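# Arrange three dice on the mat to total 3

## Task

Rotate the three dice until their upward faces sum to 3 (in practice each shows a 1), and set all three completely inside the mat's area, each resting flat. Release them and pull the robot away afterwards. The robot must not tip over or finish leaning. A die that stays in place only because the robot is holding or touching it does not count.

## Robot and tools

Robot: a two-wheeled cart with casters, a head camera on a pan/tilt neck, and two SO101-style arms (left_arm, right_arm), each with a wrist camera and a two-jaw gripper (one fixed jaw, one swinging jaw). The cart spans 0.53 m in width and x = -0.35 to 0.07 m. The arm pan axes sit at x = -0.060, y = +0.155 (left) and -0.155 m (right). Shoulders are about 0.89 m high. Link lengths: upper arm 0.116, forearm 0.135, hand 0.162 m. The fixed-jaw tip reaches at most about 0.44 m from its pan axis and no lower than about 0.55 m above the floor, so a die on a low mat is out of reach.

Frames: base frame has its origin on the floor midway between the drive wheels, x forward, y left, z up. left_hand and right_hand in results are the fixed-jaw tip positions in this frame; a held object lies beside the tip, toward the swinging jaw. Hand axes: z out along the fingers, y from swinging jaw to fixed jaw. base_odometry is relative to where the base started, counts wheel rotation (slip looks like travel), heading positive to the left, within -3.142 to 3.142. Hand readings can be off by a few centimetres.

execute_actions: argument actions is a list holding one action or none (empty list returns only state and images). An action may contain base, joints or both; they start together. base holds exactly one key: translate_m (metres, -1.4 to 1.4, an offset straight ahead if positive, backward if negative; no sideways motion) or rotate_rad (radians, -3.2 to 3.2, an offset turn in place, positive counter-clockwise seen from above). Base offsets count from the base's position in the latest state report. joints is a dictionary of absolute target angles in radians keyed by joint name: head_pan_rad (-3.2 to 3.2, 0 forward, positive left), head_tilt_rad (-0.76 to 1.45, 0 level, positive down), and for each arm prefix left_arm_ / right_arm_: shoulder_pan_rad (-1.919 to 1.919), shoulder_lift_rad (-1.745 to 1.745), elbow_flex_rad (-1.69 to 1.58), wrist_flex_rad (-1.658 to 1.658), wrist_roll_rad (-2.743 to 2.841), gripper_rad (0 to 1.919). Unknown keys or out-of-range numbers reject the whole call with no motion. Joints left out may keep pushing toward an older target. cameras: optional list from head_camera, left_wrist_camera, right_wrist_camera, all; omitted/null/all gives every camera, [] gives none.

Joint conventions: shoulder_pan 0 points left_arm left and right_arm right; positive turns either arm clockwise from above; straight ahead is +1.571 (left) and -1.571 (right). With lift, elbow and wrist_flex at 0 the upper arm stands near vertical (tilted 0.24 rad outward) and forearm and fingers are level; positive values bend downward, and their sum is the finger angle below horizontal (1.571 = pointing down, possible only if the forearm is no more than 0.08 rad above level). wrist_roll -1.522: jaws close across the arm plane, fixed jaw on the left looking outward; 1.619: fixed jaw on the right; 0.049: jaws close in the arm plane, fixed jaw below (level fingers) or toward the pan axis (fingers down). The hand body bulges about 0.08 m above level fingers with the fixed jaw left and below them with it right, so keep the fixed jaw left when reaching over furniture. Jaw opening by gripper angle: 0 to 0.003 m, 0.3 to 0.026, 0.6 to 0.049, 1 to 0.076, 1.919 to 0.106. To grip, command about 0.2 rad below the contact angle; lower adds nothing and can trip the jaw. A holding jaw reads off_target; done means empty or a weak grip.

Stowed pose: shoulder_pan -1.75 (left) / 1.75 (right), shoulder_lift 0.05, elbow_flex 1.35, wrist_flex -1.55, wrist_roll -1.52. Stow in two steps: wrist_flex and wrist_roll first, then the other three. Leaving stow by moving the wrists first can hit or jam on the cart. Turning in place with stowed arms needs 0.44 m of free radius; turning or reversing beside a desk can snag the rear and tip the robot.

Result lines: base_status and joint_status per motion: done (reached; for the base, wheels turned fully even if slipping), off_target (resting away from target, possibly still pushing: load, obstruction or tripped motor), time_out (target dropped, holds still), not_followed (a self-collision check withheld that arm's targets; the line joint command not followed appears with a cause; gripper targets still run; the withheld targets may be retried on later actions), limit_stop_at_motor_heat. on_its_own lists motion you did not command. MOTOR HOT warns from 55 °C; OVER-TEMPERATURE FAULT at 70 °C stops the arm and lets loaded joints sag. If a stop is reported, the remaining calls in that reply are skipped.

wait: seconds 0 to 10; commands nothing new, returns state and images. zoom_image: camera name and region [x0, y0, x1, y1] in pixels of its latest full image (644x476), origin top-left, at most 504 by 504. read_manual: optional section, only licences. finished_scene: scene integer (1 or 2); ends it permanently and reports success.

Cautions: loaded joints sag toward gravity; correct the next target by the observed sag. A joint stuck more than about 0.30 rad off target for about 2 s trips to 20 % torque; the robot holds its last command while you reply, so that time counts. Reset by waiting until the reading settles and commanding 0.2 rad from it on the side away from the tripping target (0.04 rad past a range end if needed, or the end itself for a jaw). One hand lifts about 0.4 kg extended, 0.7 kg near the shoulder. Never let arms or hands collide or press on each other. Pulling or pushing, especially on something in front, can tip the robot. Avoid drops, slams and hard shoves, and stop a blocked joint by setting its target to its current reading.

Each tool is called after "Emit:" as name(argument=value, ...) on one line, values as JSON.

## Session

Emit:
execute_actions(actions=[])

Scene clock: 0.00 s.
base_odometry: x=+0.000 y=+0.000 heading=+0.000 (m, m, rad; odometry frame)
base_status: not commanded
joint_positions: head_pan_rad=-0.031 head_tilt_rad=+0.013 left_arm_shoulder_pan_rad=-1.718 left_arm_shoulder_lift_rad=+0.046 left_arm_elbow_flex_rad=+1.300 left_arm_wrist_flex_rad=-1.531 left_arm_wrist_roll_rad=-1.520 left_arm_gripper_rad=+1.920 right_arm_shoulder_pan_rad=+1.732 right_arm_shoulder_lift_rad=+0.060 right_arm_elbow_flex_rad=+1.315 right_arm_wrist_flex_rad=-1.499 right_arm_wrist_roll_rad=-1.495 right_arm_gripper_rad=+1.920
joint_status: not commanded
left_hand: x=-0.3127 y=+0.1099 z=+0.9042 quat_wxyz=(-0.055, -0.637, -0.048, +0.768) (m; base frame)
right_hand: x=-0.3137 y=-0.1214 z=+0.8928 quat_wxyz=(-0.071, +0.660, -0.044, -0.746) (m; base frame)
pictures: head_camera, left_wrist_camera, right_wrist_camera
Images, in order (width x height): head_camera 644x476, left_wrist_camera 644x476, right_wrist_camera 644x476.

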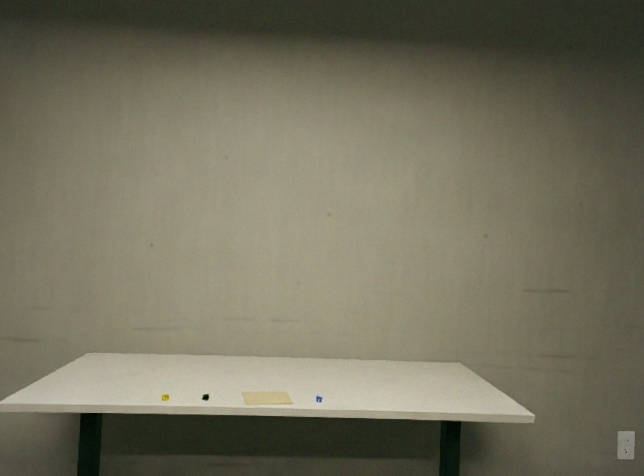

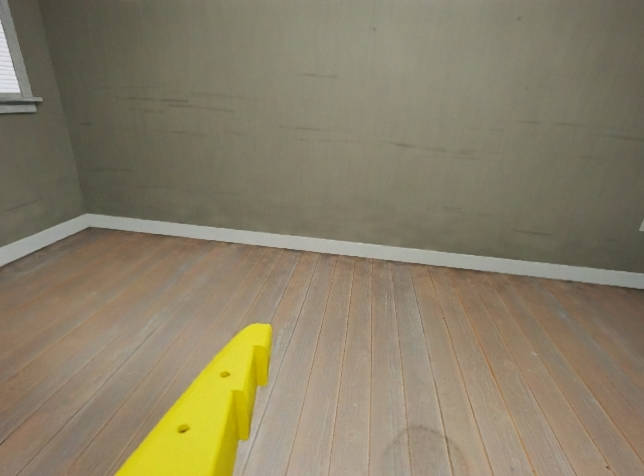

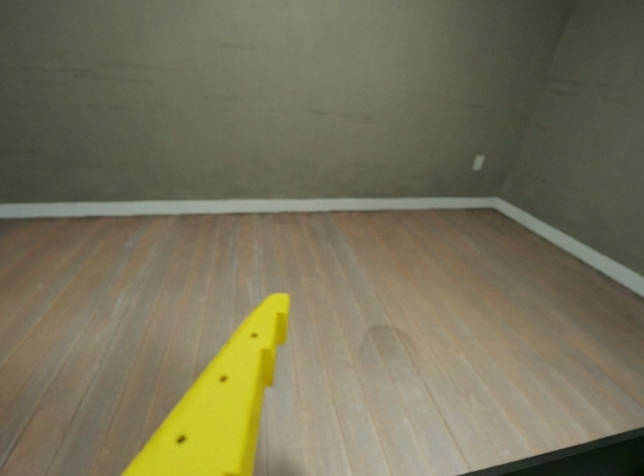

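Emit:
execute_actions(actions=[{"joints": {"head_pan_rad": 0.0, "head_tilt_rad": 0.4}}], cameras=["head_camera"])

Emit:
zoom_image(camera="head_camera", region=[130, 120, 370, 220])

Scene clock: 7.63 s.
base_odometry: x=+0.000 y=+0.000 heading=+0.000 (m, m, rad; odometry frame)
base_status: not commanded
joint_positions: head_pan_rad=-0.010 head_tilt_rad=+0.393 left_arm_shoulder_pan_rad=-1.718 left_arm_shoulder_lift_rad=+0.046 left_arm_elbow_flex_rad=+1.300 left_arm_wrist_flex_rad=-1.531 left_arm_wrist_roll_rad=-1.520 left_arm_gripper_rad=+1.920 right_arm_shoulder_pan_rad=+1.732 right_arm_shoulder_lift_rad=+0.060 right_arm_elbow_flex_rad=+1.315 right_arm_wrist_flex_rad=-1.499 right_arm_wrist_roll_rad=-1.495 right_arm_gripper_rad=+1.920
joint_status: all done
left_hand: x=-0.3127 y=+0.1099 z=+0.9042 quat_wxyz=(-0.055, -0.637, -0.048, +0.768) (m; base frame)
right_hand: x=-0.3137 y=-0.1214 z=+0.8928 quat_wxyz=(-0.071, +0.660, -0.044, -0.746) (m; base frame)
pictures: head_camera
Images, in order (width x height): head_camera 644x476.

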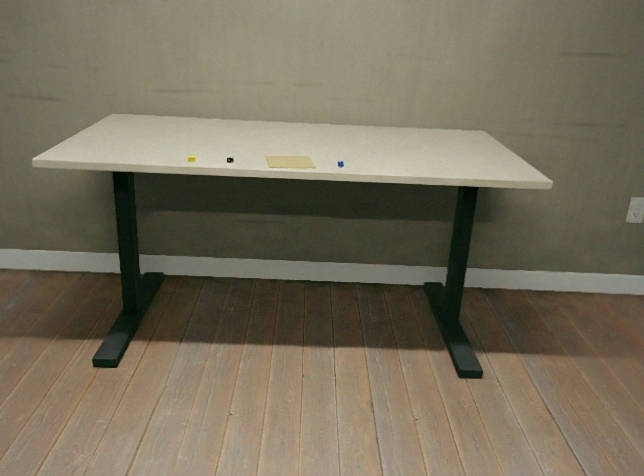

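Region (130, 120, 370, 220) of head_camera's 644x476 image, scaled by 2.100; it fills the top 210 rows of this view, and the rest is white.

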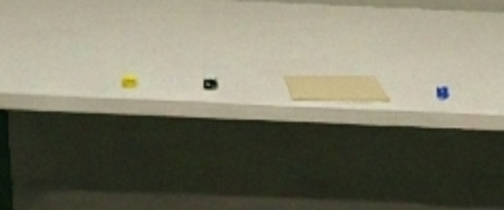

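Emit:
execute_actions(actions=[{"base": {"rotate_rad": 0.11}}], cameras=[])

Emit:
execute_actions(actions=[{"base": {"translate_m": 0.95}, "joints": {"head_tilt_rad": 0.65, "left_arm_shoulder_pan_rad": 1.2, "left_arm_shoulder_lift_rad": -0.6, "left_arm_elbow_flex_rad": 0.9, "right_arm_shoulder_pan_rad": -1.2, "right_arm_shoulder_lift_rad": -0.6, "right_arm_elbow_flex_rad": 0.9}}], cameras=[])

Emit:
execute_actions(actions=[{"base": {"rotate_rad": -0.11}, "joints": {"left_arm_wrist_flex_rad": 0.6, "right_arm_wrist_flex_rad": 0.6, "left_arm_gripper_rad": 0.6, "right_arm_gripper_rad": 0.6}}])

Scene clock: 34.03 s.
base_odometry: x=-0.001 y=+0.000 heading=+0.111 (m, m, rad; odometry frame)
base_status: done
joint_positions: head_pan_rad=-0.010 head_tilt_rad=+0.393 left_arm_shoulder_pan_rad=-1.718 left_arm_shoulder_lift_rad=+0.046 left_arm_elbow_flex_rad=+1.300 left_arm_wrist_flex_rad=-1.531 left_arm_wrist_roll_rad=-1.520 left_arm_gripper_rad=+1.920 right_arm_shoulder_pan_rad=+1.732 right_arm_shoulder_lift_rad=+0.060 right_arm_elbow_flex_rad=+1.315 right_arm_wrist_flex_rad=-1.499 right_arm_wrist_roll_rad=-1.495 right_arm_gripper_rad=+1.920
joint_status: not commanded
left_hand: x=-0.3127 y=+0.1099 z=+0.9042 quat_wxyz=(-0.055, -0.637, -0.048, +0.768) (m; base frame)
right_hand: x=-0.3137 y=-0.1214 z=+0.8928 quat_wxyz=(-0.071, +0.660, -0.044, -0.746) (m; base frame)
pictures: none
No camera images: the call's "cameras" was empty. Leave "cameras" out to get every camera's image.

Scene clock: 39.70 s.
base_odometry: x=+0.943 y=+0.104 heading=+0.110 (m, m, rad; odometry frame)
base_status: done
joint_positions: head_pan_rad=-0.010 head_tilt_rad=+0.644 left_arm_shoulder_pan_rad=+1.191 left_arm_shoulder_lift_rad=-0.574 left_arm_elbow_flex_rad=+0.935 left_arm_wrist_flex_rad=-1.531 left_arm_wrist_roll_rad=-1.520 left_arm_gripper_rad=+1.920 right_arm_shoulder_pan_rad=-1.191 right_arm_shoulder_lift_rad=-0.574 right_arm_elbow_flex_rad=+0.935 right_arm_wrist_flex_rad=-1.499 right_arm_wrist_roll_rad=-1.495 right_arm_gripper_rad=+1.920
joint_status: all done
left_hand: x=+0.1077 y=+0.2303 z=+1.1087 quat_wxyz=(+0.963, -0.038, +0.195, +0.184) (m; base frame)
right_hand: x=+0.1180 y=-0.2177 z=+1.1065 quat_wxyz=(+0.957, +0.038, +0.211, -0.197) (m; base frame)
pictures: none
No camera images: the call's "cameras" was empty. Leave "cameras" out to get every camera's image.

Scene clock: 41.87 s.
base_odometry: x=+0.944 y=+0.104 heading=-0.001 (m, m, rad; odometry frame)
base_status: done
joint_positions: head_pan_rad=-0.010 head_tilt_rad=+0.644 left_arm_shoulder_pan_rad=+1.191 left_arm_shoulder_lift_rad=-0.575 left_arm_elbow_flex_rad=+0.935 left_arm_wrist_flex_rad=+0.598 left_arm_wrist_roll_rad=-1.520 left_arm_gripper_rad=+0.609 right_arm_shoulder_pan_rad=-1.191 right_arm_shoulder_lift_rad=-0.574 right_arm_elbow_flex_rad=+0.935 right_arm_wrist_flex_rad=+0.593 right_arm_wrist_roll_rad=-1.495 right_arm_gripper_rad=+0.606
joint_status: all done
left_hand: x=+0.1349 y=+0.2411 z=+0.8297 quat_wxyz=(+0.297, -0.181, +0.936, +0.057) (m; base frame)
right_hand: x=+0.1410 y=-0.2268 z=+0.8297 quat_wxyz=(+0.297, +0.167, +0.938, -0.061) (m; base frame)
pictures: head_camera, left_wrist_camera, right_wrist_camera
Images, in order (width x height): head_camera 644x476, left_wrist_camera 644x476, right_wrist_camera 644x476.

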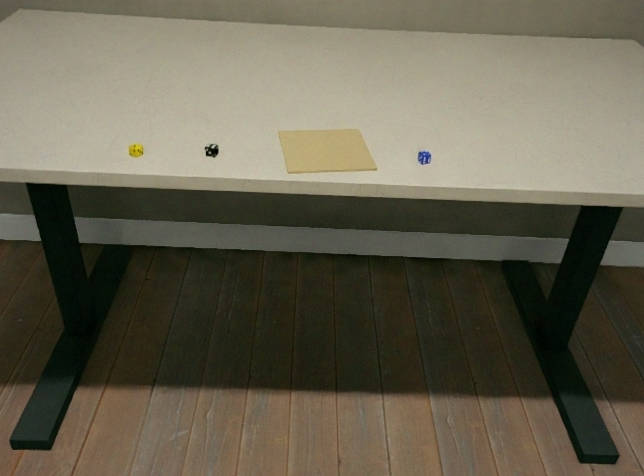

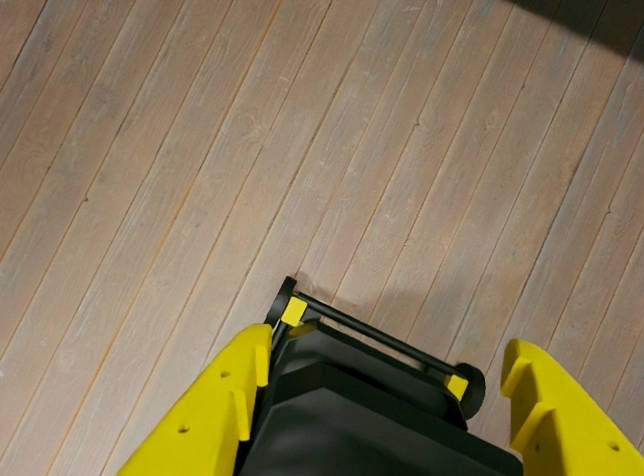

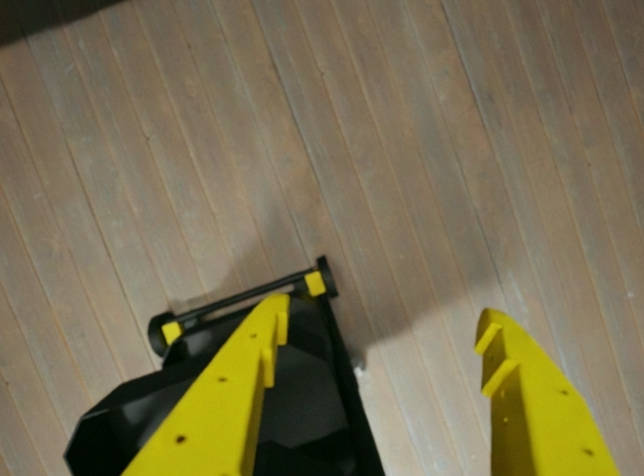

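Emit:
execute_actions(actions=[{"base": {"translate_m": 0.45}, "joints": {"head_tilt_rad": 0.95}}])

Scene clock: 55.77 s.
base_odometry: x=+1.394 y=+0.102 heading=-0.004 (m, m, rad; odometry frame)
base_status: done
joint_positions: head_pan_rad=-0.010 head_tilt_rad=+0.945 left_arm_shoulder_pan_rad=+1.191 left_arm_shoulder_lift_rad=-0.575 left_arm_elbow_flex_rad=+0.935 left_arm_wrist_flex_rad=+0.598 left_arm_wrist_roll_rad=-1.520 left_arm_gripper_rad=+0.609 right_arm_shoulder_pan_rad=-1.191 right_arm_shoulder_lift_rad=-0.574 right_arm_elbow_flex_rad=+0.935 right_arm_wrist_flex_rad=+0.593 right_arm_wrist_roll_rad=-1.495 right_arm_gripper_rad=+0.606
joint_status: all done
left_hand: x=+0.1349 y=+0.2411 z=+0.8297 quat_wxyz=(+0.297, -0.181, +0.936, +0.057) (m; base frame)
right_hand: x=+0.1410 y=-0.2268 z=+0.8297 quat_wxyz=(+0.297, +0.167, +0.938, -0.061) (m; base frame)
pictures: head_camera, left_wrist_camera, right_wrist_camera
Images, in order (width x height): head_camera 644x476, left_wrist_camera 644x476, right_wrist_camera 644x476.

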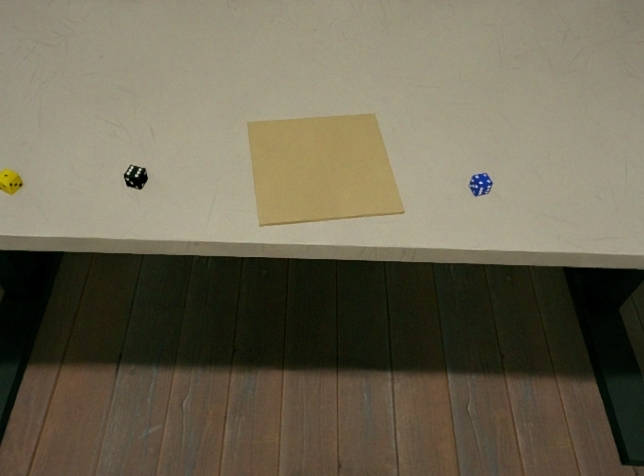

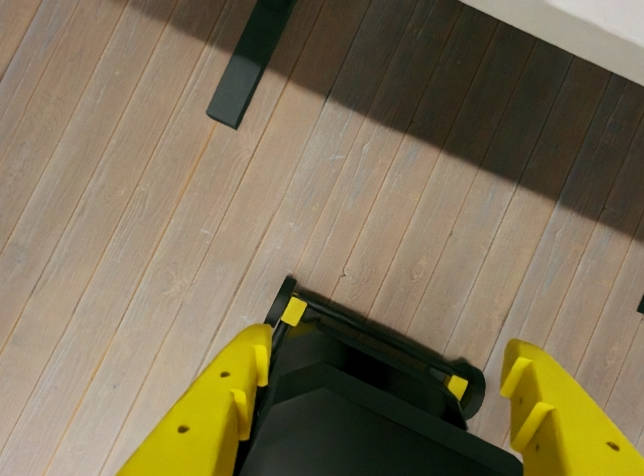

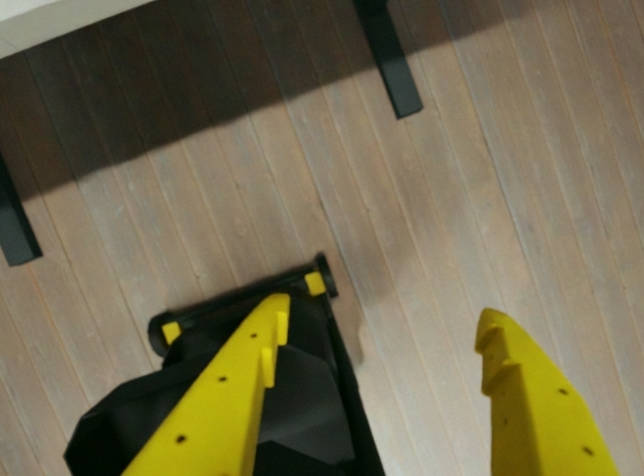

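Emit:
zoom_image(camera="head_camera", region=[0, 150, 170, 210])

Emit:
zoom_image(camera="head_camera", region=[450, 160, 510, 210])

Region (0, 150, 170, 210) of head_camera's 644x476 image, scaled by 2.965; it fills the top 178 rows of this view, and the rest is white.

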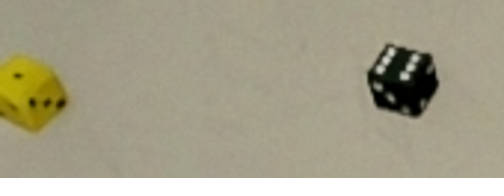

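Region (450, 160, 510, 210) of head_camera's 644x476 image, scaled by 8.400.

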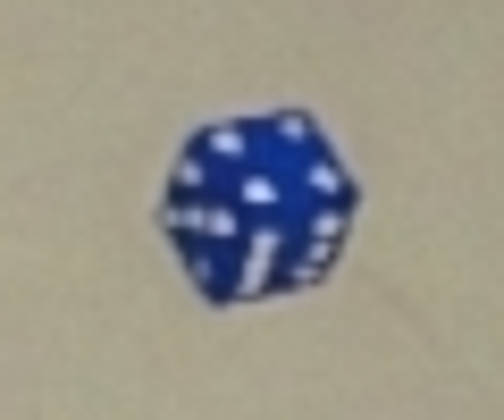

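Emit:
execute_actions(actions=[{"base": {"translate_m": 0.2}, "joints": {"head_tilt_rad": 1.2}}])

Scene clock: 154.17 s.
base_odometry: x=+1.594 y=+0.101 heading=-0.006 (m, m, rad; odometry frame)
base_status: done
joint_positions: head_pan_rad=-0.010 head_tilt_rad=+1.195 left_arm_shoulder_pan_rad=+1.191 left_arm_shoulder_lift_rad=-0.575 left_arm_elbow_flex_rad=+0.935 left_arm_wrist_flex_rad=+0.598 left_arm_wrist_roll_rad=-1.520 left_arm_gripper_rad=+0.609 right_arm_shoulder_pan_rad=-1.191 right_arm_shoulder_lift_rad=-0.574 right_arm_elbow_flex_rad=+0.935 right_arm_wrist_flex_rad=+0.593 right_arm_wrist_roll_rad=-1.495 right_arm_gripper_rad=+0.606
joint_status: all done
left_hand: x=+0.1349 y=+0.2411 z=+0.8297 quat_wxyz=(+0.297, -0.181, +0.936, +0.057) (m; base frame)
right_hand: x=+0.1410 y=-0.2268 z=+0.8297 quat_wxyz=(+0.297, +0.167, +0.938, -0.061) (m; base frame)
pictures: head_camera, left_wrist_camera, right_wrist_camera
Images, in order (width x height): head_camera 644x476, left_wrist_camera 644x476, right_wrist_camera 644x476.

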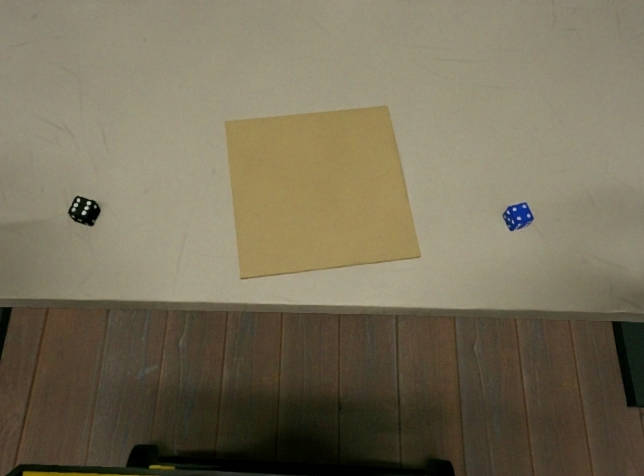

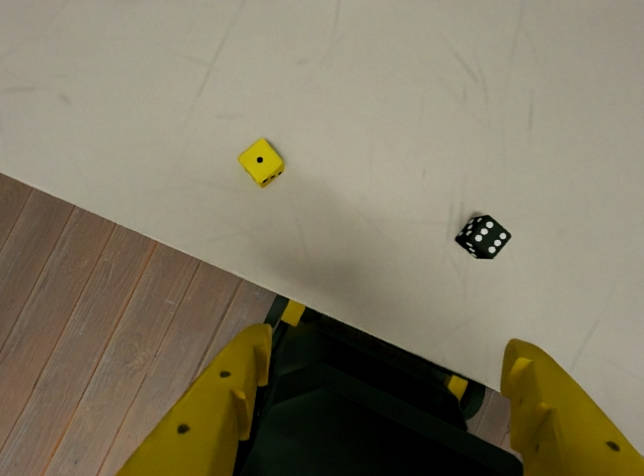

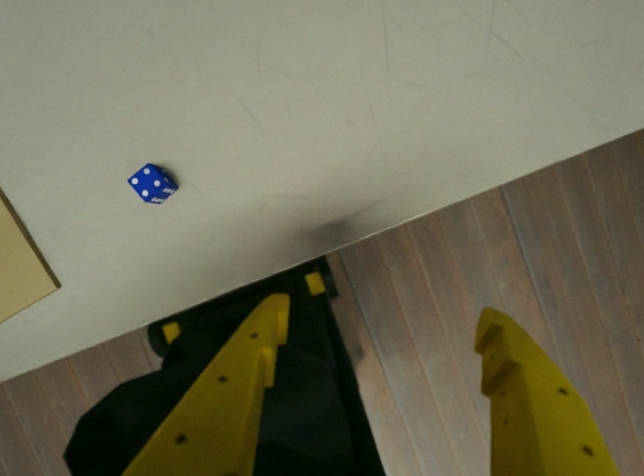

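Emit:
zoom_image(camera="head_camera", region=[480, 185, 560, 245])

Emit:
zoom_image(camera="head_camera", region=[45, 180, 125, 240])

Emit:
zoom_image(camera="right_wrist_camera", region=[110, 150, 200, 220])

Region (480, 185, 560, 245) of head_camera's 644x476 image, scaled by 6.300; it fills the top 378 rows of this view, and the rest is white.

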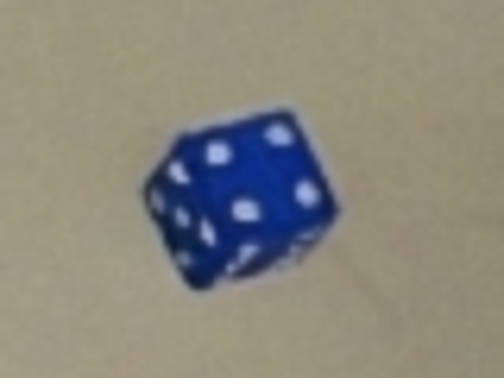

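Region (45, 180, 125, 240) of head_camera's 644x476 image, scaled by 6.300; it fills the top 378 rows of this view, and the rest is white.

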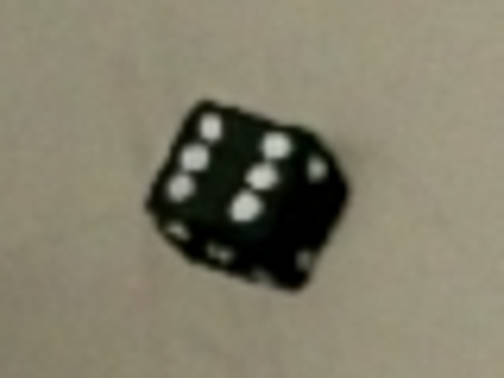

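Region (110, 150, 200, 220) of right_wrist_camera's 644x476 image, scaled by 5.600.

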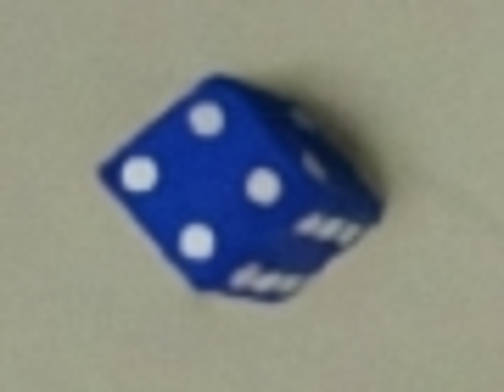

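Emit:
execute_actions(actions=[{"base": {"translate_m": 0.035}, "joints": {"left_arm_shoulder_pan_rad": 1.488, "left_arm_shoulder_lift_rad": 0.38, "left_arm_elbow_flex_rad": 0.15, "left_arm_wrist_flex_rad": 1.015, "left_arm_wrist_roll_rad": -1.88, "left_arm_gripper_rad": 0.5, "right_arm_shoulder_pan_rad": -1.506, "right_arm_shoulder_lift_rad": 0.48, "right_arm_elbow_flex_rad": -0.02, "right_arm_wrist_flex_rad": 1.081, "right_arm_wrist_roll_rad": -1.13, "right_arm_gripper_rad": 0.5}}])

Scene clock: 227.83 s.
base_odometry: x=+1.630 y=+0.101 heading=-0.007 (m, m, rad; odometry frame)
base_status: done
joint_positions: head_pan_rad=-0.010 head_tilt_rad=+1.195 left_arm_shoulder_pan_rad=+1.479 left_arm_shoulder_lift_rad=+0.390 left_arm_elbow_flex_rad=+0.181 left_arm_wrist_flex_rad=+1.009 left_arm_wrist_roll_rad=-1.872 left_arm_gripper_rad=+0.509 right_arm_shoulder_pan_rad=-1.497 right_arm_shoulder_lift_rad=+0.491 right_arm_elbow_flex_rad=+0.010 right_arm_wrist_flex_rad=+1.072 right_arm_wrist_roll_rad=-1.143 right_arm_gripper_rad=+0.506
joint_status: all done
left_hand: x=+0.1548 y=+0.1821 z=+0.7584 quat_wxyz=(-0.005, +0.129, +0.992, -0.001) (m; base frame)
right_hand: x=+0.1655 y=-0.1647 z=+0.7594 quat_wxyz=(-0.001, -0.152, +0.988, +0.000) (m; base frame)
pictures: head_camera, left_wrist_camera, right_wrist_camera
Images, in order (width x height): head_camera 644x476, left_wrist_camera 644x476, right_wrist_camera 644x476.

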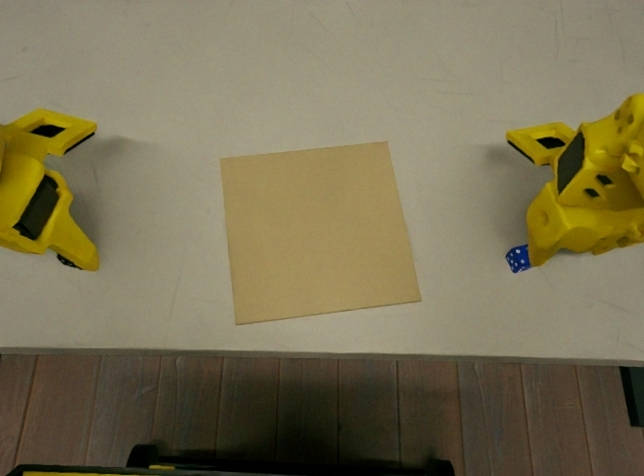

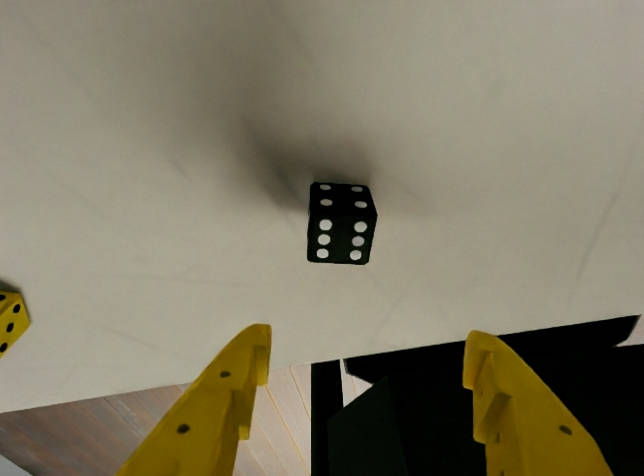

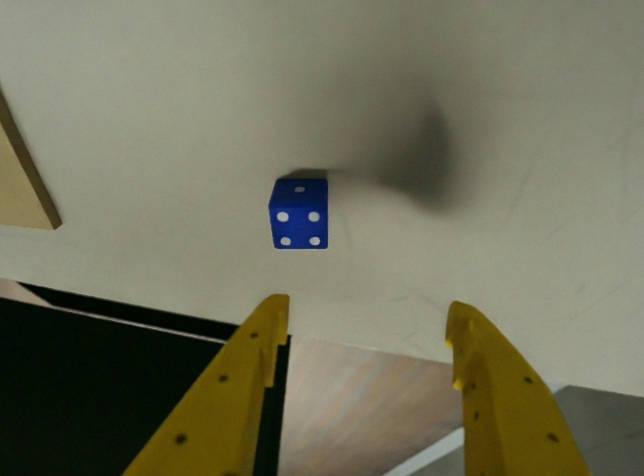

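Emit:
zoom_image(camera="left_wrist_camera", region=[240, 160, 480, 360])

Emit:
zoom_image(camera="right_wrist_camera", region=[230, 150, 470, 350])

Region (240, 160, 480, 360) of left_wrist_camera's 644x476 image, scaled by 2.100.

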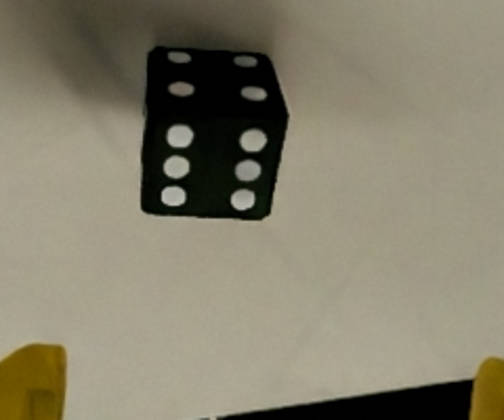

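Region (230, 150, 470, 350) of right_wrist_camera's 644x476 image, scaled by 2.100.

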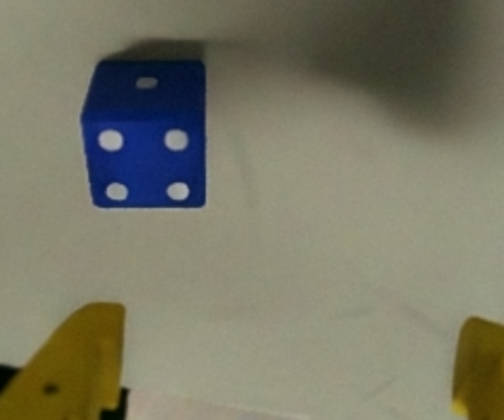

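Emit:
execute_actions(actions=[{"joints": {"left_arm_shoulder_pan_rad": 1.503, "left_arm_shoulder_lift_rad": 0.511, "left_arm_elbow_flex_rad": 0.07, "left_arm_wrist_flex_rad": 0.945, "right_arm_shoulder_pan_rad": -1.577, "right_arm_shoulder_lift_rad": 0.539, "right_arm_elbow_flex_rad": -0.097, "right_arm_wrist_flex_rad": 1.097, "right_arm_wrist_roll_rad": -1.22}}], cameras=["left_wrist_camera", "right_wrist_camera"])

Scene clock: 288.17 s.
base_odometry: x=+1.630 y=+0.101 heading=-0.007 (m, m, rad; odometry frame)
base_status: not commanded
joint_positions: head_pan_rad=-0.010 head_tilt_rad=+1.195 left_arm_shoulder_pan_rad=+1.493 left_arm_shoulder_lift_rad=+0.522 left_arm_elbow_flex_rad=+0.100 left_arm_wrist_flex_rad=+0.951 left_arm_wrist_roll_rad=-1.872 left_arm_gripper_rad=+0.509 right_arm_shoulder_pan_rad=-1.567 right_arm_shoulder_lift_rad=+0.551 right_arm_elbow_flex_rad=-0.067 right_arm_wrist_flex_rad=+1.087 right_arm_wrist_roll_rad=-1.208 right_arm_gripper_rad=+0.506
joint_status: all done
left_hand: x=+0.1644 y=+0.1798 z=+0.7428 quat_wxyz=(-0.001, +0.136, +0.991, +0.000) (m; base frame)
right_hand: x=+0.1723 y=-0.1486 z=+0.7566 quat_wxyz=(+0.000, -0.155, +0.988, +0.000) (m; base frame)
pictures: left_wrist_camera, right_wrist_camera
Images, in order (width x height): left_wrist_camera 644x476, right_wrist_camera 644x476.

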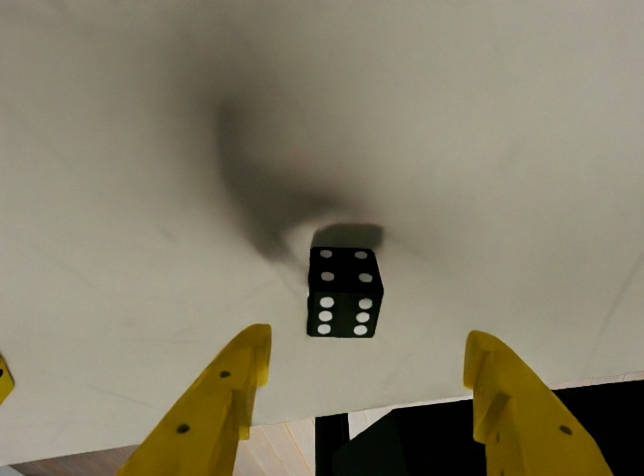

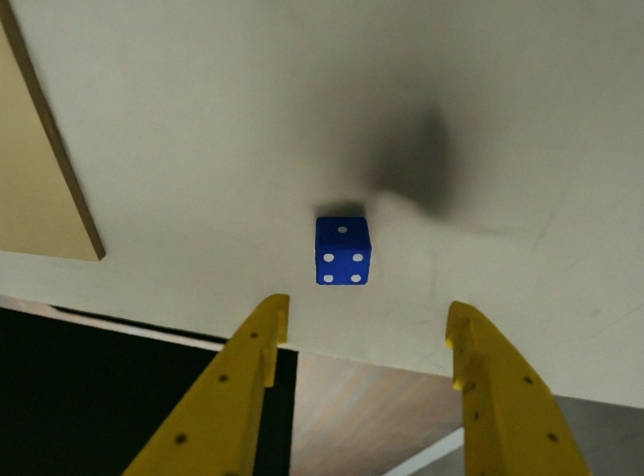

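Emit:
execute_actions(actions=[{"joints": {"left_arm_shoulder_lift_rad": 0.611, "left_arm_elbow_flex_rad": 0.045, "left_arm_wrist_flex_rad": 0.868, "right_arm_shoulder_lift_rad": 0.665, "right_arm_elbow_flex_rad": -0.099, "right_arm_wrist_flex_rad": 0.956}}], cameras=["left_wrist_camera", "right_wrist_camera"])

Scene clock: 311.63 s.
base_odometry: x=+1.630 y=+0.101 heading=-0.007 (m, m, rad; odometry frame)
base_status: not commanded
joint_positions: head_pan_rad=-0.010 head_tilt_rad=+1.195 left_arm_shoulder_pan_rad=+1.493 left_arm_shoulder_lift_rad=+0.623 left_arm_elbow_flex_rad=+0.074 left_arm_wrist_flex_rad=+0.874 left_arm_wrist_roll_rad=-1.872 left_arm_gripper_rad=+0.509 right_arm_shoulder_pan_rad=-1.567 right_arm_shoulder_lift_rad=+0.676 right_arm_elbow_flex_rad=-0.070 right_arm_wrist_flex_rad=+0.966 right_arm_wrist_roll_rad=-1.208 right_arm_gripper_rad=+0.506
joint_status: all done
left_hand: x=+0.1668 y=+0.1800 z=+0.7260 quat_wxyz=(+0.000, +0.136, +0.991, +0.000) (m; base frame)
right_hand: x=+0.1736 y=-0.1486 z=+0.7311 quat_wxyz=(-0.001, -0.155, +0.988, +0.000) (m; base frame)
pictures: left_wrist_camera, right_wrist_camera
Images, in order (width x height): left_wrist_camera 644x476, right_wrist_camera 644x476.

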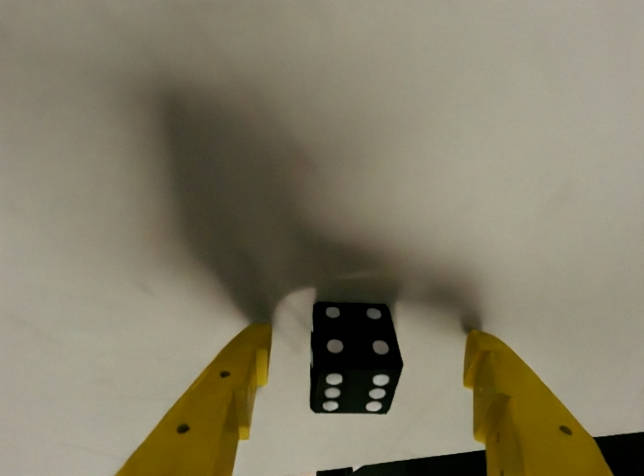

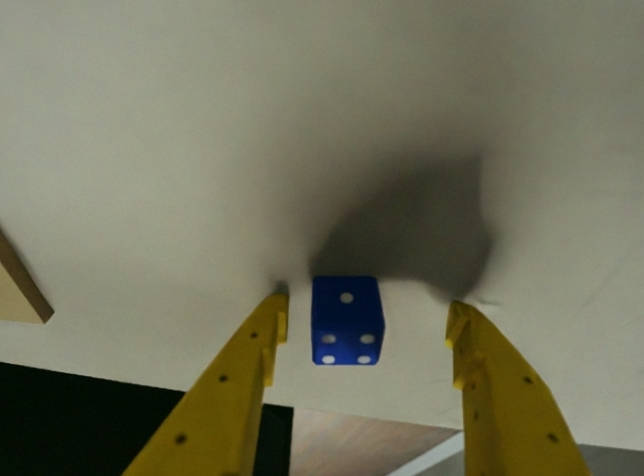

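Emit:
execute_actions(actions=[{"joints": {"left_arm_gripper_rad": 0.03, "right_arm_gripper_rad": 0.03}}], cameras=["left_wrist_camera", "right_wrist_camera"])

Scene clock: 316.43 s.
base_odometry: x=+1.630 y=+0.101 heading=-0.007 (m, m, rad; odometry frame)
base_status: not commanded
joint_positions: head_pan_rad=-0.010 head_tilt_rad=+1.195 left_arm_shoulder_pan_rad=+1.493 left_arm_shoulder_lift_rad=+0.623 left_arm_elbow_flex_rad=+0.073 left_arm_wrist_flex_rad=+0.874 left_arm_wrist_roll_rad=-1.872 left_arm_gripper_rad=+0.175 right_arm_shoulder_pan_rad=-1.567 right_arm_shoulder_lift_rad=+0.676 right_arm_elbow_flex_rad=-0.071 right_arm_wrist_flex_rad=+0.965 right_arm_wrist_roll_rad=-1.208 right_arm_gripper_rad=+0.175
joint_status: left_arm_gripper_rad off_target (ended at +0.175, target +0.030); right_arm_gripper_rad off_target (ended at +0.175, target +0.030)
left_hand: x=+0.1672 y=+0.1800 z=+0.7261 quat_wxyz=(+0.001, +0.136, +0.991, +0.000) (m; base frame)
right_hand: x=+0.1742 y=-0.1486 z=+0.7313 quat_wxyz=(+0.001, -0.155, +0.988, +0.000) (m; base frame)
pictures: left_wrist_camera, right_wrist_camera
Images, in order (width x height): left_wrist_camera 644x476, right_wrist_camera 644x476.

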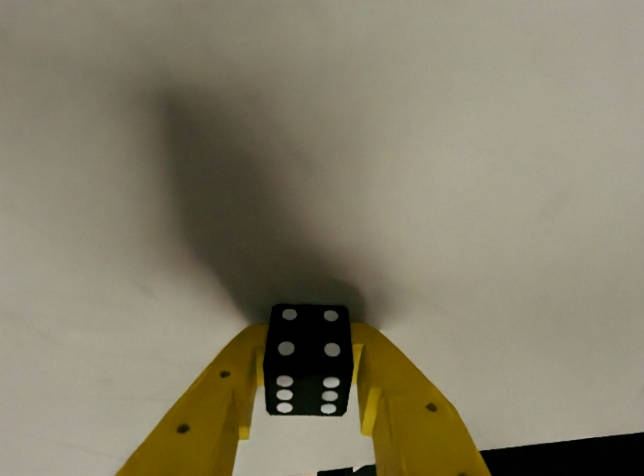

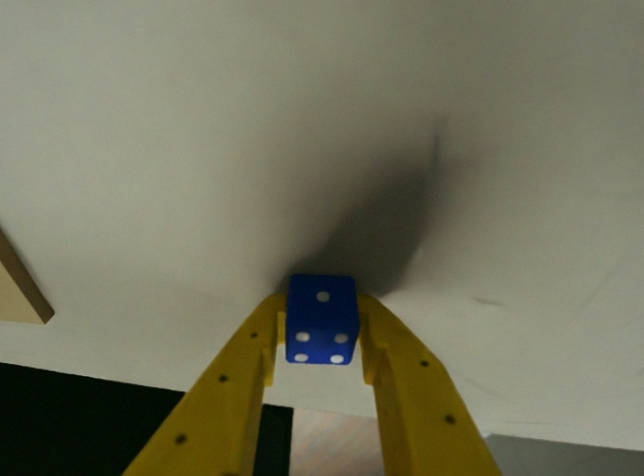

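Emit:
execute_actions(actions=[{"joints": {"left_arm_shoulder_lift_rad": 0.42, "right_arm_shoulder_lift_rad": 0.47}}], cameras=[])

Emit:
execute_actions(actions=[{"base": {"translate_m": -0.11}, "joints": {"left_arm_wrist_flex_rad": -0.5, "left_arm_wrist_roll_rad": -1.515, "right_arm_wrist_flex_rad": -0.5, "right_arm_wrist_roll_rad": -1.532, "head_tilt_rad": 1.05}}])

Scene clock: 325.93 s.
base_odometry: x=+1.630 y=+0.101 heading=-0.007 (m, m, rad; odometry frame)
base_status: not commanded
joint_positions: head_pan_rad=-0.010 head_tilt_rad=+1.195 left_arm_shoulder_pan_rad=+1.493 left_arm_shoulder_lift_rad=+0.474 left_arm_elbow_flex_rad=+0.073 left_arm_wrist_flex_rad=+0.874 left_arm_wrist_roll_rad=-1.872 left_arm_gripper_rad=+0.175 right_arm_shoulder_pan_rad=-1.567 right_arm_shoulder_lift_rad=+0.526 right_arm_elbow_flex_rad=-0.071 right_arm_wrist_flex_rad=+0.965 right_arm_wrist_roll_rad=-1.208 right_arm_gripper_rad=+0.175
joint_status: all done
left_hand: x=+0.1898 y=+0.1818 z=+0.7574 quat_wxyz=(+0.073, +0.136, +0.988, +0.016) (m; base frame)
right_hand: x=+0.1962 y=-0.1487 z=+0.7636 quat_wxyz=(+0.075, -0.154, +0.985, -0.012) (m; base frame)
pictures: none
No camera images: the call's "cameras" was empty. Leave "cameras" out to get every camera's image.

Scene clock: 327.67 s.
base_odometry: x=+1.520 y=+0.102 heading=-0.006 (m, m, rad; odometry frame)
base_status: done
joint_positions: head_pan_rad=-0.010 head_tilt_rad=+1.065 left_arm_shoulder_pan_rad=+1.493 left_arm_shoulder_lift_rad=+0.474 left_arm_elbow_flex_rad=+0.073 left_arm_wrist_flex_rad=-0.485 left_arm_wrist_roll_rad=-1.523 left_arm_gripper_rad=+0.175 right_arm_shoulder_pan_rad=-1.567 right_arm_shoulder_lift_rad=+0.526 right_arm_elbow_flex_rad=-0.071 right_arm_wrist_flex_rad=-0.480 right_arm_wrist_roll_rad=-1.519 right_arm_gripper_rad=+0.175
joint_status: all done
left_hand: x=+0.3231 y=+0.1926 z=+0.9056 quat_wxyz=(+0.684, -0.028, +0.728, +0.027) (m; base frame)
right_hand: x=+0.3351 y=-0.1487 z=+0.9266 quat_wxyz=(+0.716, +0.000, +0.698, -0.002) (m; base frame)
pictures: head_camera, left_wrist_camera, right_wrist_camera
Images, in order (width x height): head_camera 644x476, left_wrist_camera 644x476, right_wrist_camera 644x476.

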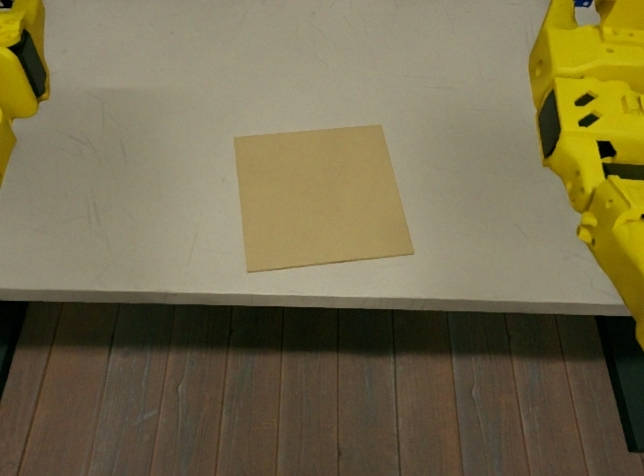

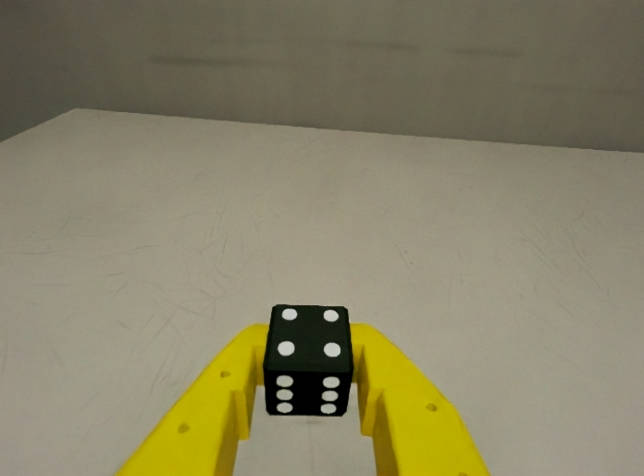

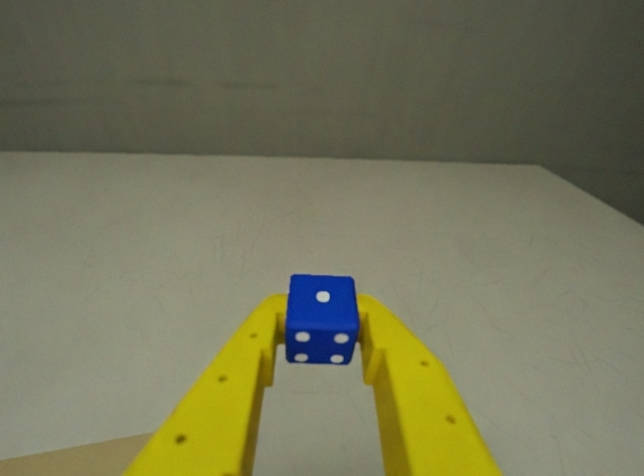

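Emit:
execute_actions(actions=[{"joints": {"left_arm_shoulder_pan_rad": 1.58, "left_arm_shoulder_lift_rad": 0.955, "left_arm_elbow_flex_rad": 0.325, "left_arm_wrist_flex_rad": -0.975, "right_arm_shoulder_pan_rad": -1.91, "right_arm_shoulder_lift_rad": 0.98, "right_arm_elbow_flex_rad": 0.15, "right_arm_wrist_flex_rad": -0.827}}])

Scene clock: 351.47 s.
base_odometry: x=+1.520 y=+0.102 heading=-0.006 (m, m, rad; odometry frame)
base_status: not commanded
joint_positions: head_pan_rad=-0.010 head_tilt_rad=+1.065 left_arm_shoulder_pan_rad=+1.571 left_arm_shoulder_lift_rad=+0.969 left_arm_elbow_flex_rad=+0.327 left_arm_wrist_flex_rad=-0.961 left_arm_wrist_roll_rad=-1.523 left_arm_gripper_rad=+0.175 right_arm_shoulder_pan_rad=-1.900 right_arm_shoulder_lift_rad=+0.994 right_arm_elbow_flex_rad=+0.153 right_arm_wrist_flex_rad=-0.810 right_arm_wrist_roll_rad=-1.519 right_arm_gripper_rad=+0.175
joint_status: all done
left_hand: x=+0.2721 y=+0.1625 z=+0.7530 quat_wxyz=(+0.579, +0.000, +0.815, +0.000) (m; base frame)
right_hand: x=+0.2704 y=-0.0340 z=+0.7579 quat_wxyz=(+0.571, -0.135, +0.804, +0.094) (m; base frame)
pictures: head_camera, left_wrist_camera, right_wrist_camera
Images, in order (width x height): head_camera 644x476, left_wrist_camera 644x476, right_wrist_camera 644x476.

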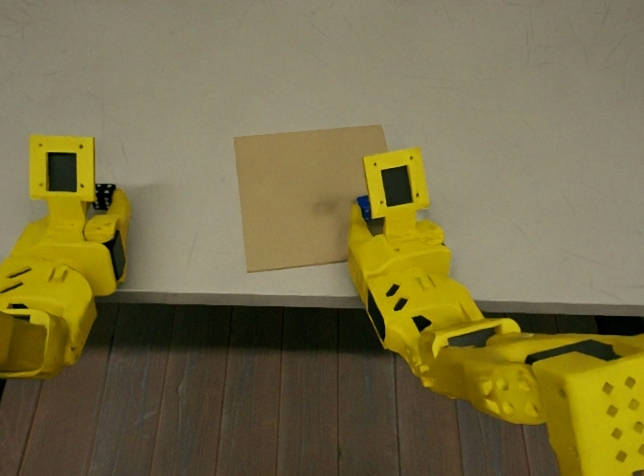

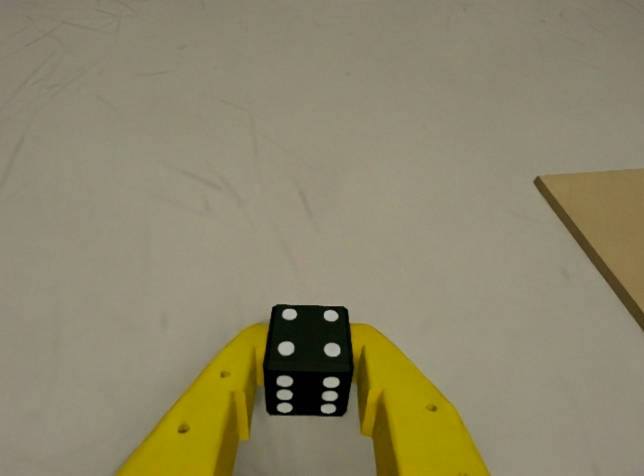

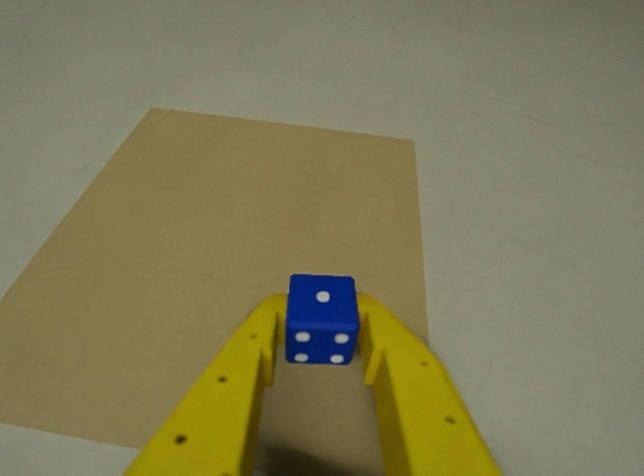

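Emit:
execute_actions(actions=[{"joints": {"left_arm_shoulder_lift_rad": 0.975, "right_arm_shoulder_lift_rad": 0.995}}], cameras=["left_wrist_camera", "right_wrist_camera"])

Scene clock: 364.17 s.
base_odometry: x=+1.520 y=+0.102 heading=-0.006 (m, m, rad; odometry frame)
base_status: not commanded
joint_positions: head_pan_rad=-0.010 head_tilt_rad=+1.065 left_arm_shoulder_pan_rad=+1.571 left_arm_shoulder_lift_rad=+0.988 left_arm_elbow_flex_rad=+0.327 left_arm_wrist_flex_rad=-0.961 left_arm_wrist_roll_rad=-1.523 left_arm_gripper_rad=+0.175 right_arm_shoulder_pan_rad=-1.900 right_arm_shoulder_lift_rad=+1.009 right_arm_elbow_flex_rad=+0.153 right_arm_wrist_flex_rad=-0.810 right_arm_wrist_roll_rad=-1.519 right_arm_gripper_rad=+0.175
joint_status: all done
left_hand: x=+0.2694 y=+0.1625 z=+0.7474 quat_wxyz=(+0.571, +0.000, +0.821, +0.000) (m; base frame)
right_hand: x=+0.2684 y=-0.0347 z=+0.7530 quat_wxyz=(+0.565, -0.136, +0.809, +0.093) (m; base frame)
pictures: left_wrist_camera, right_wrist_camera
Images, in order (width x height): left_wrist_camera 644x476, right_wrist_camera 644x476.

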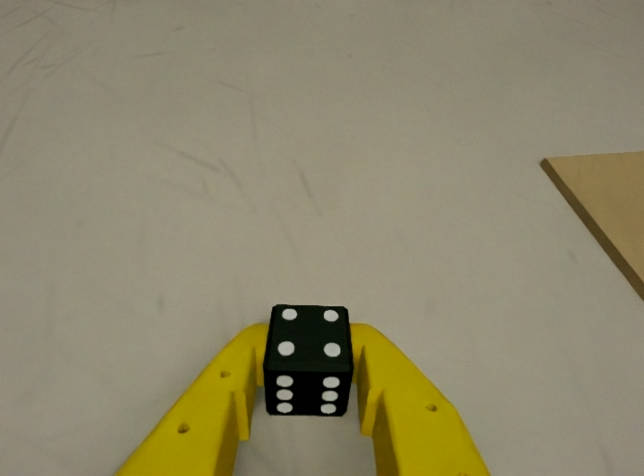

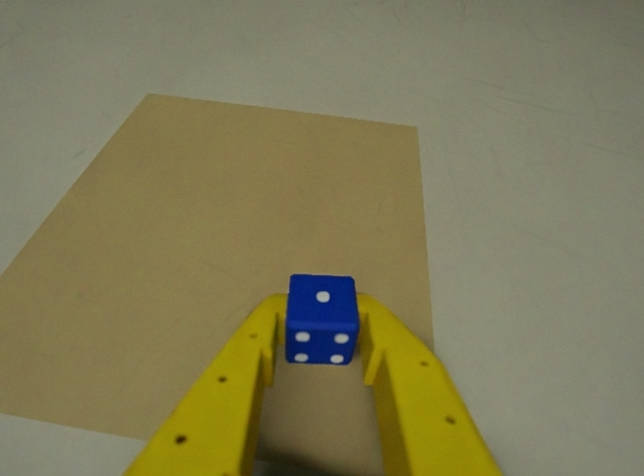

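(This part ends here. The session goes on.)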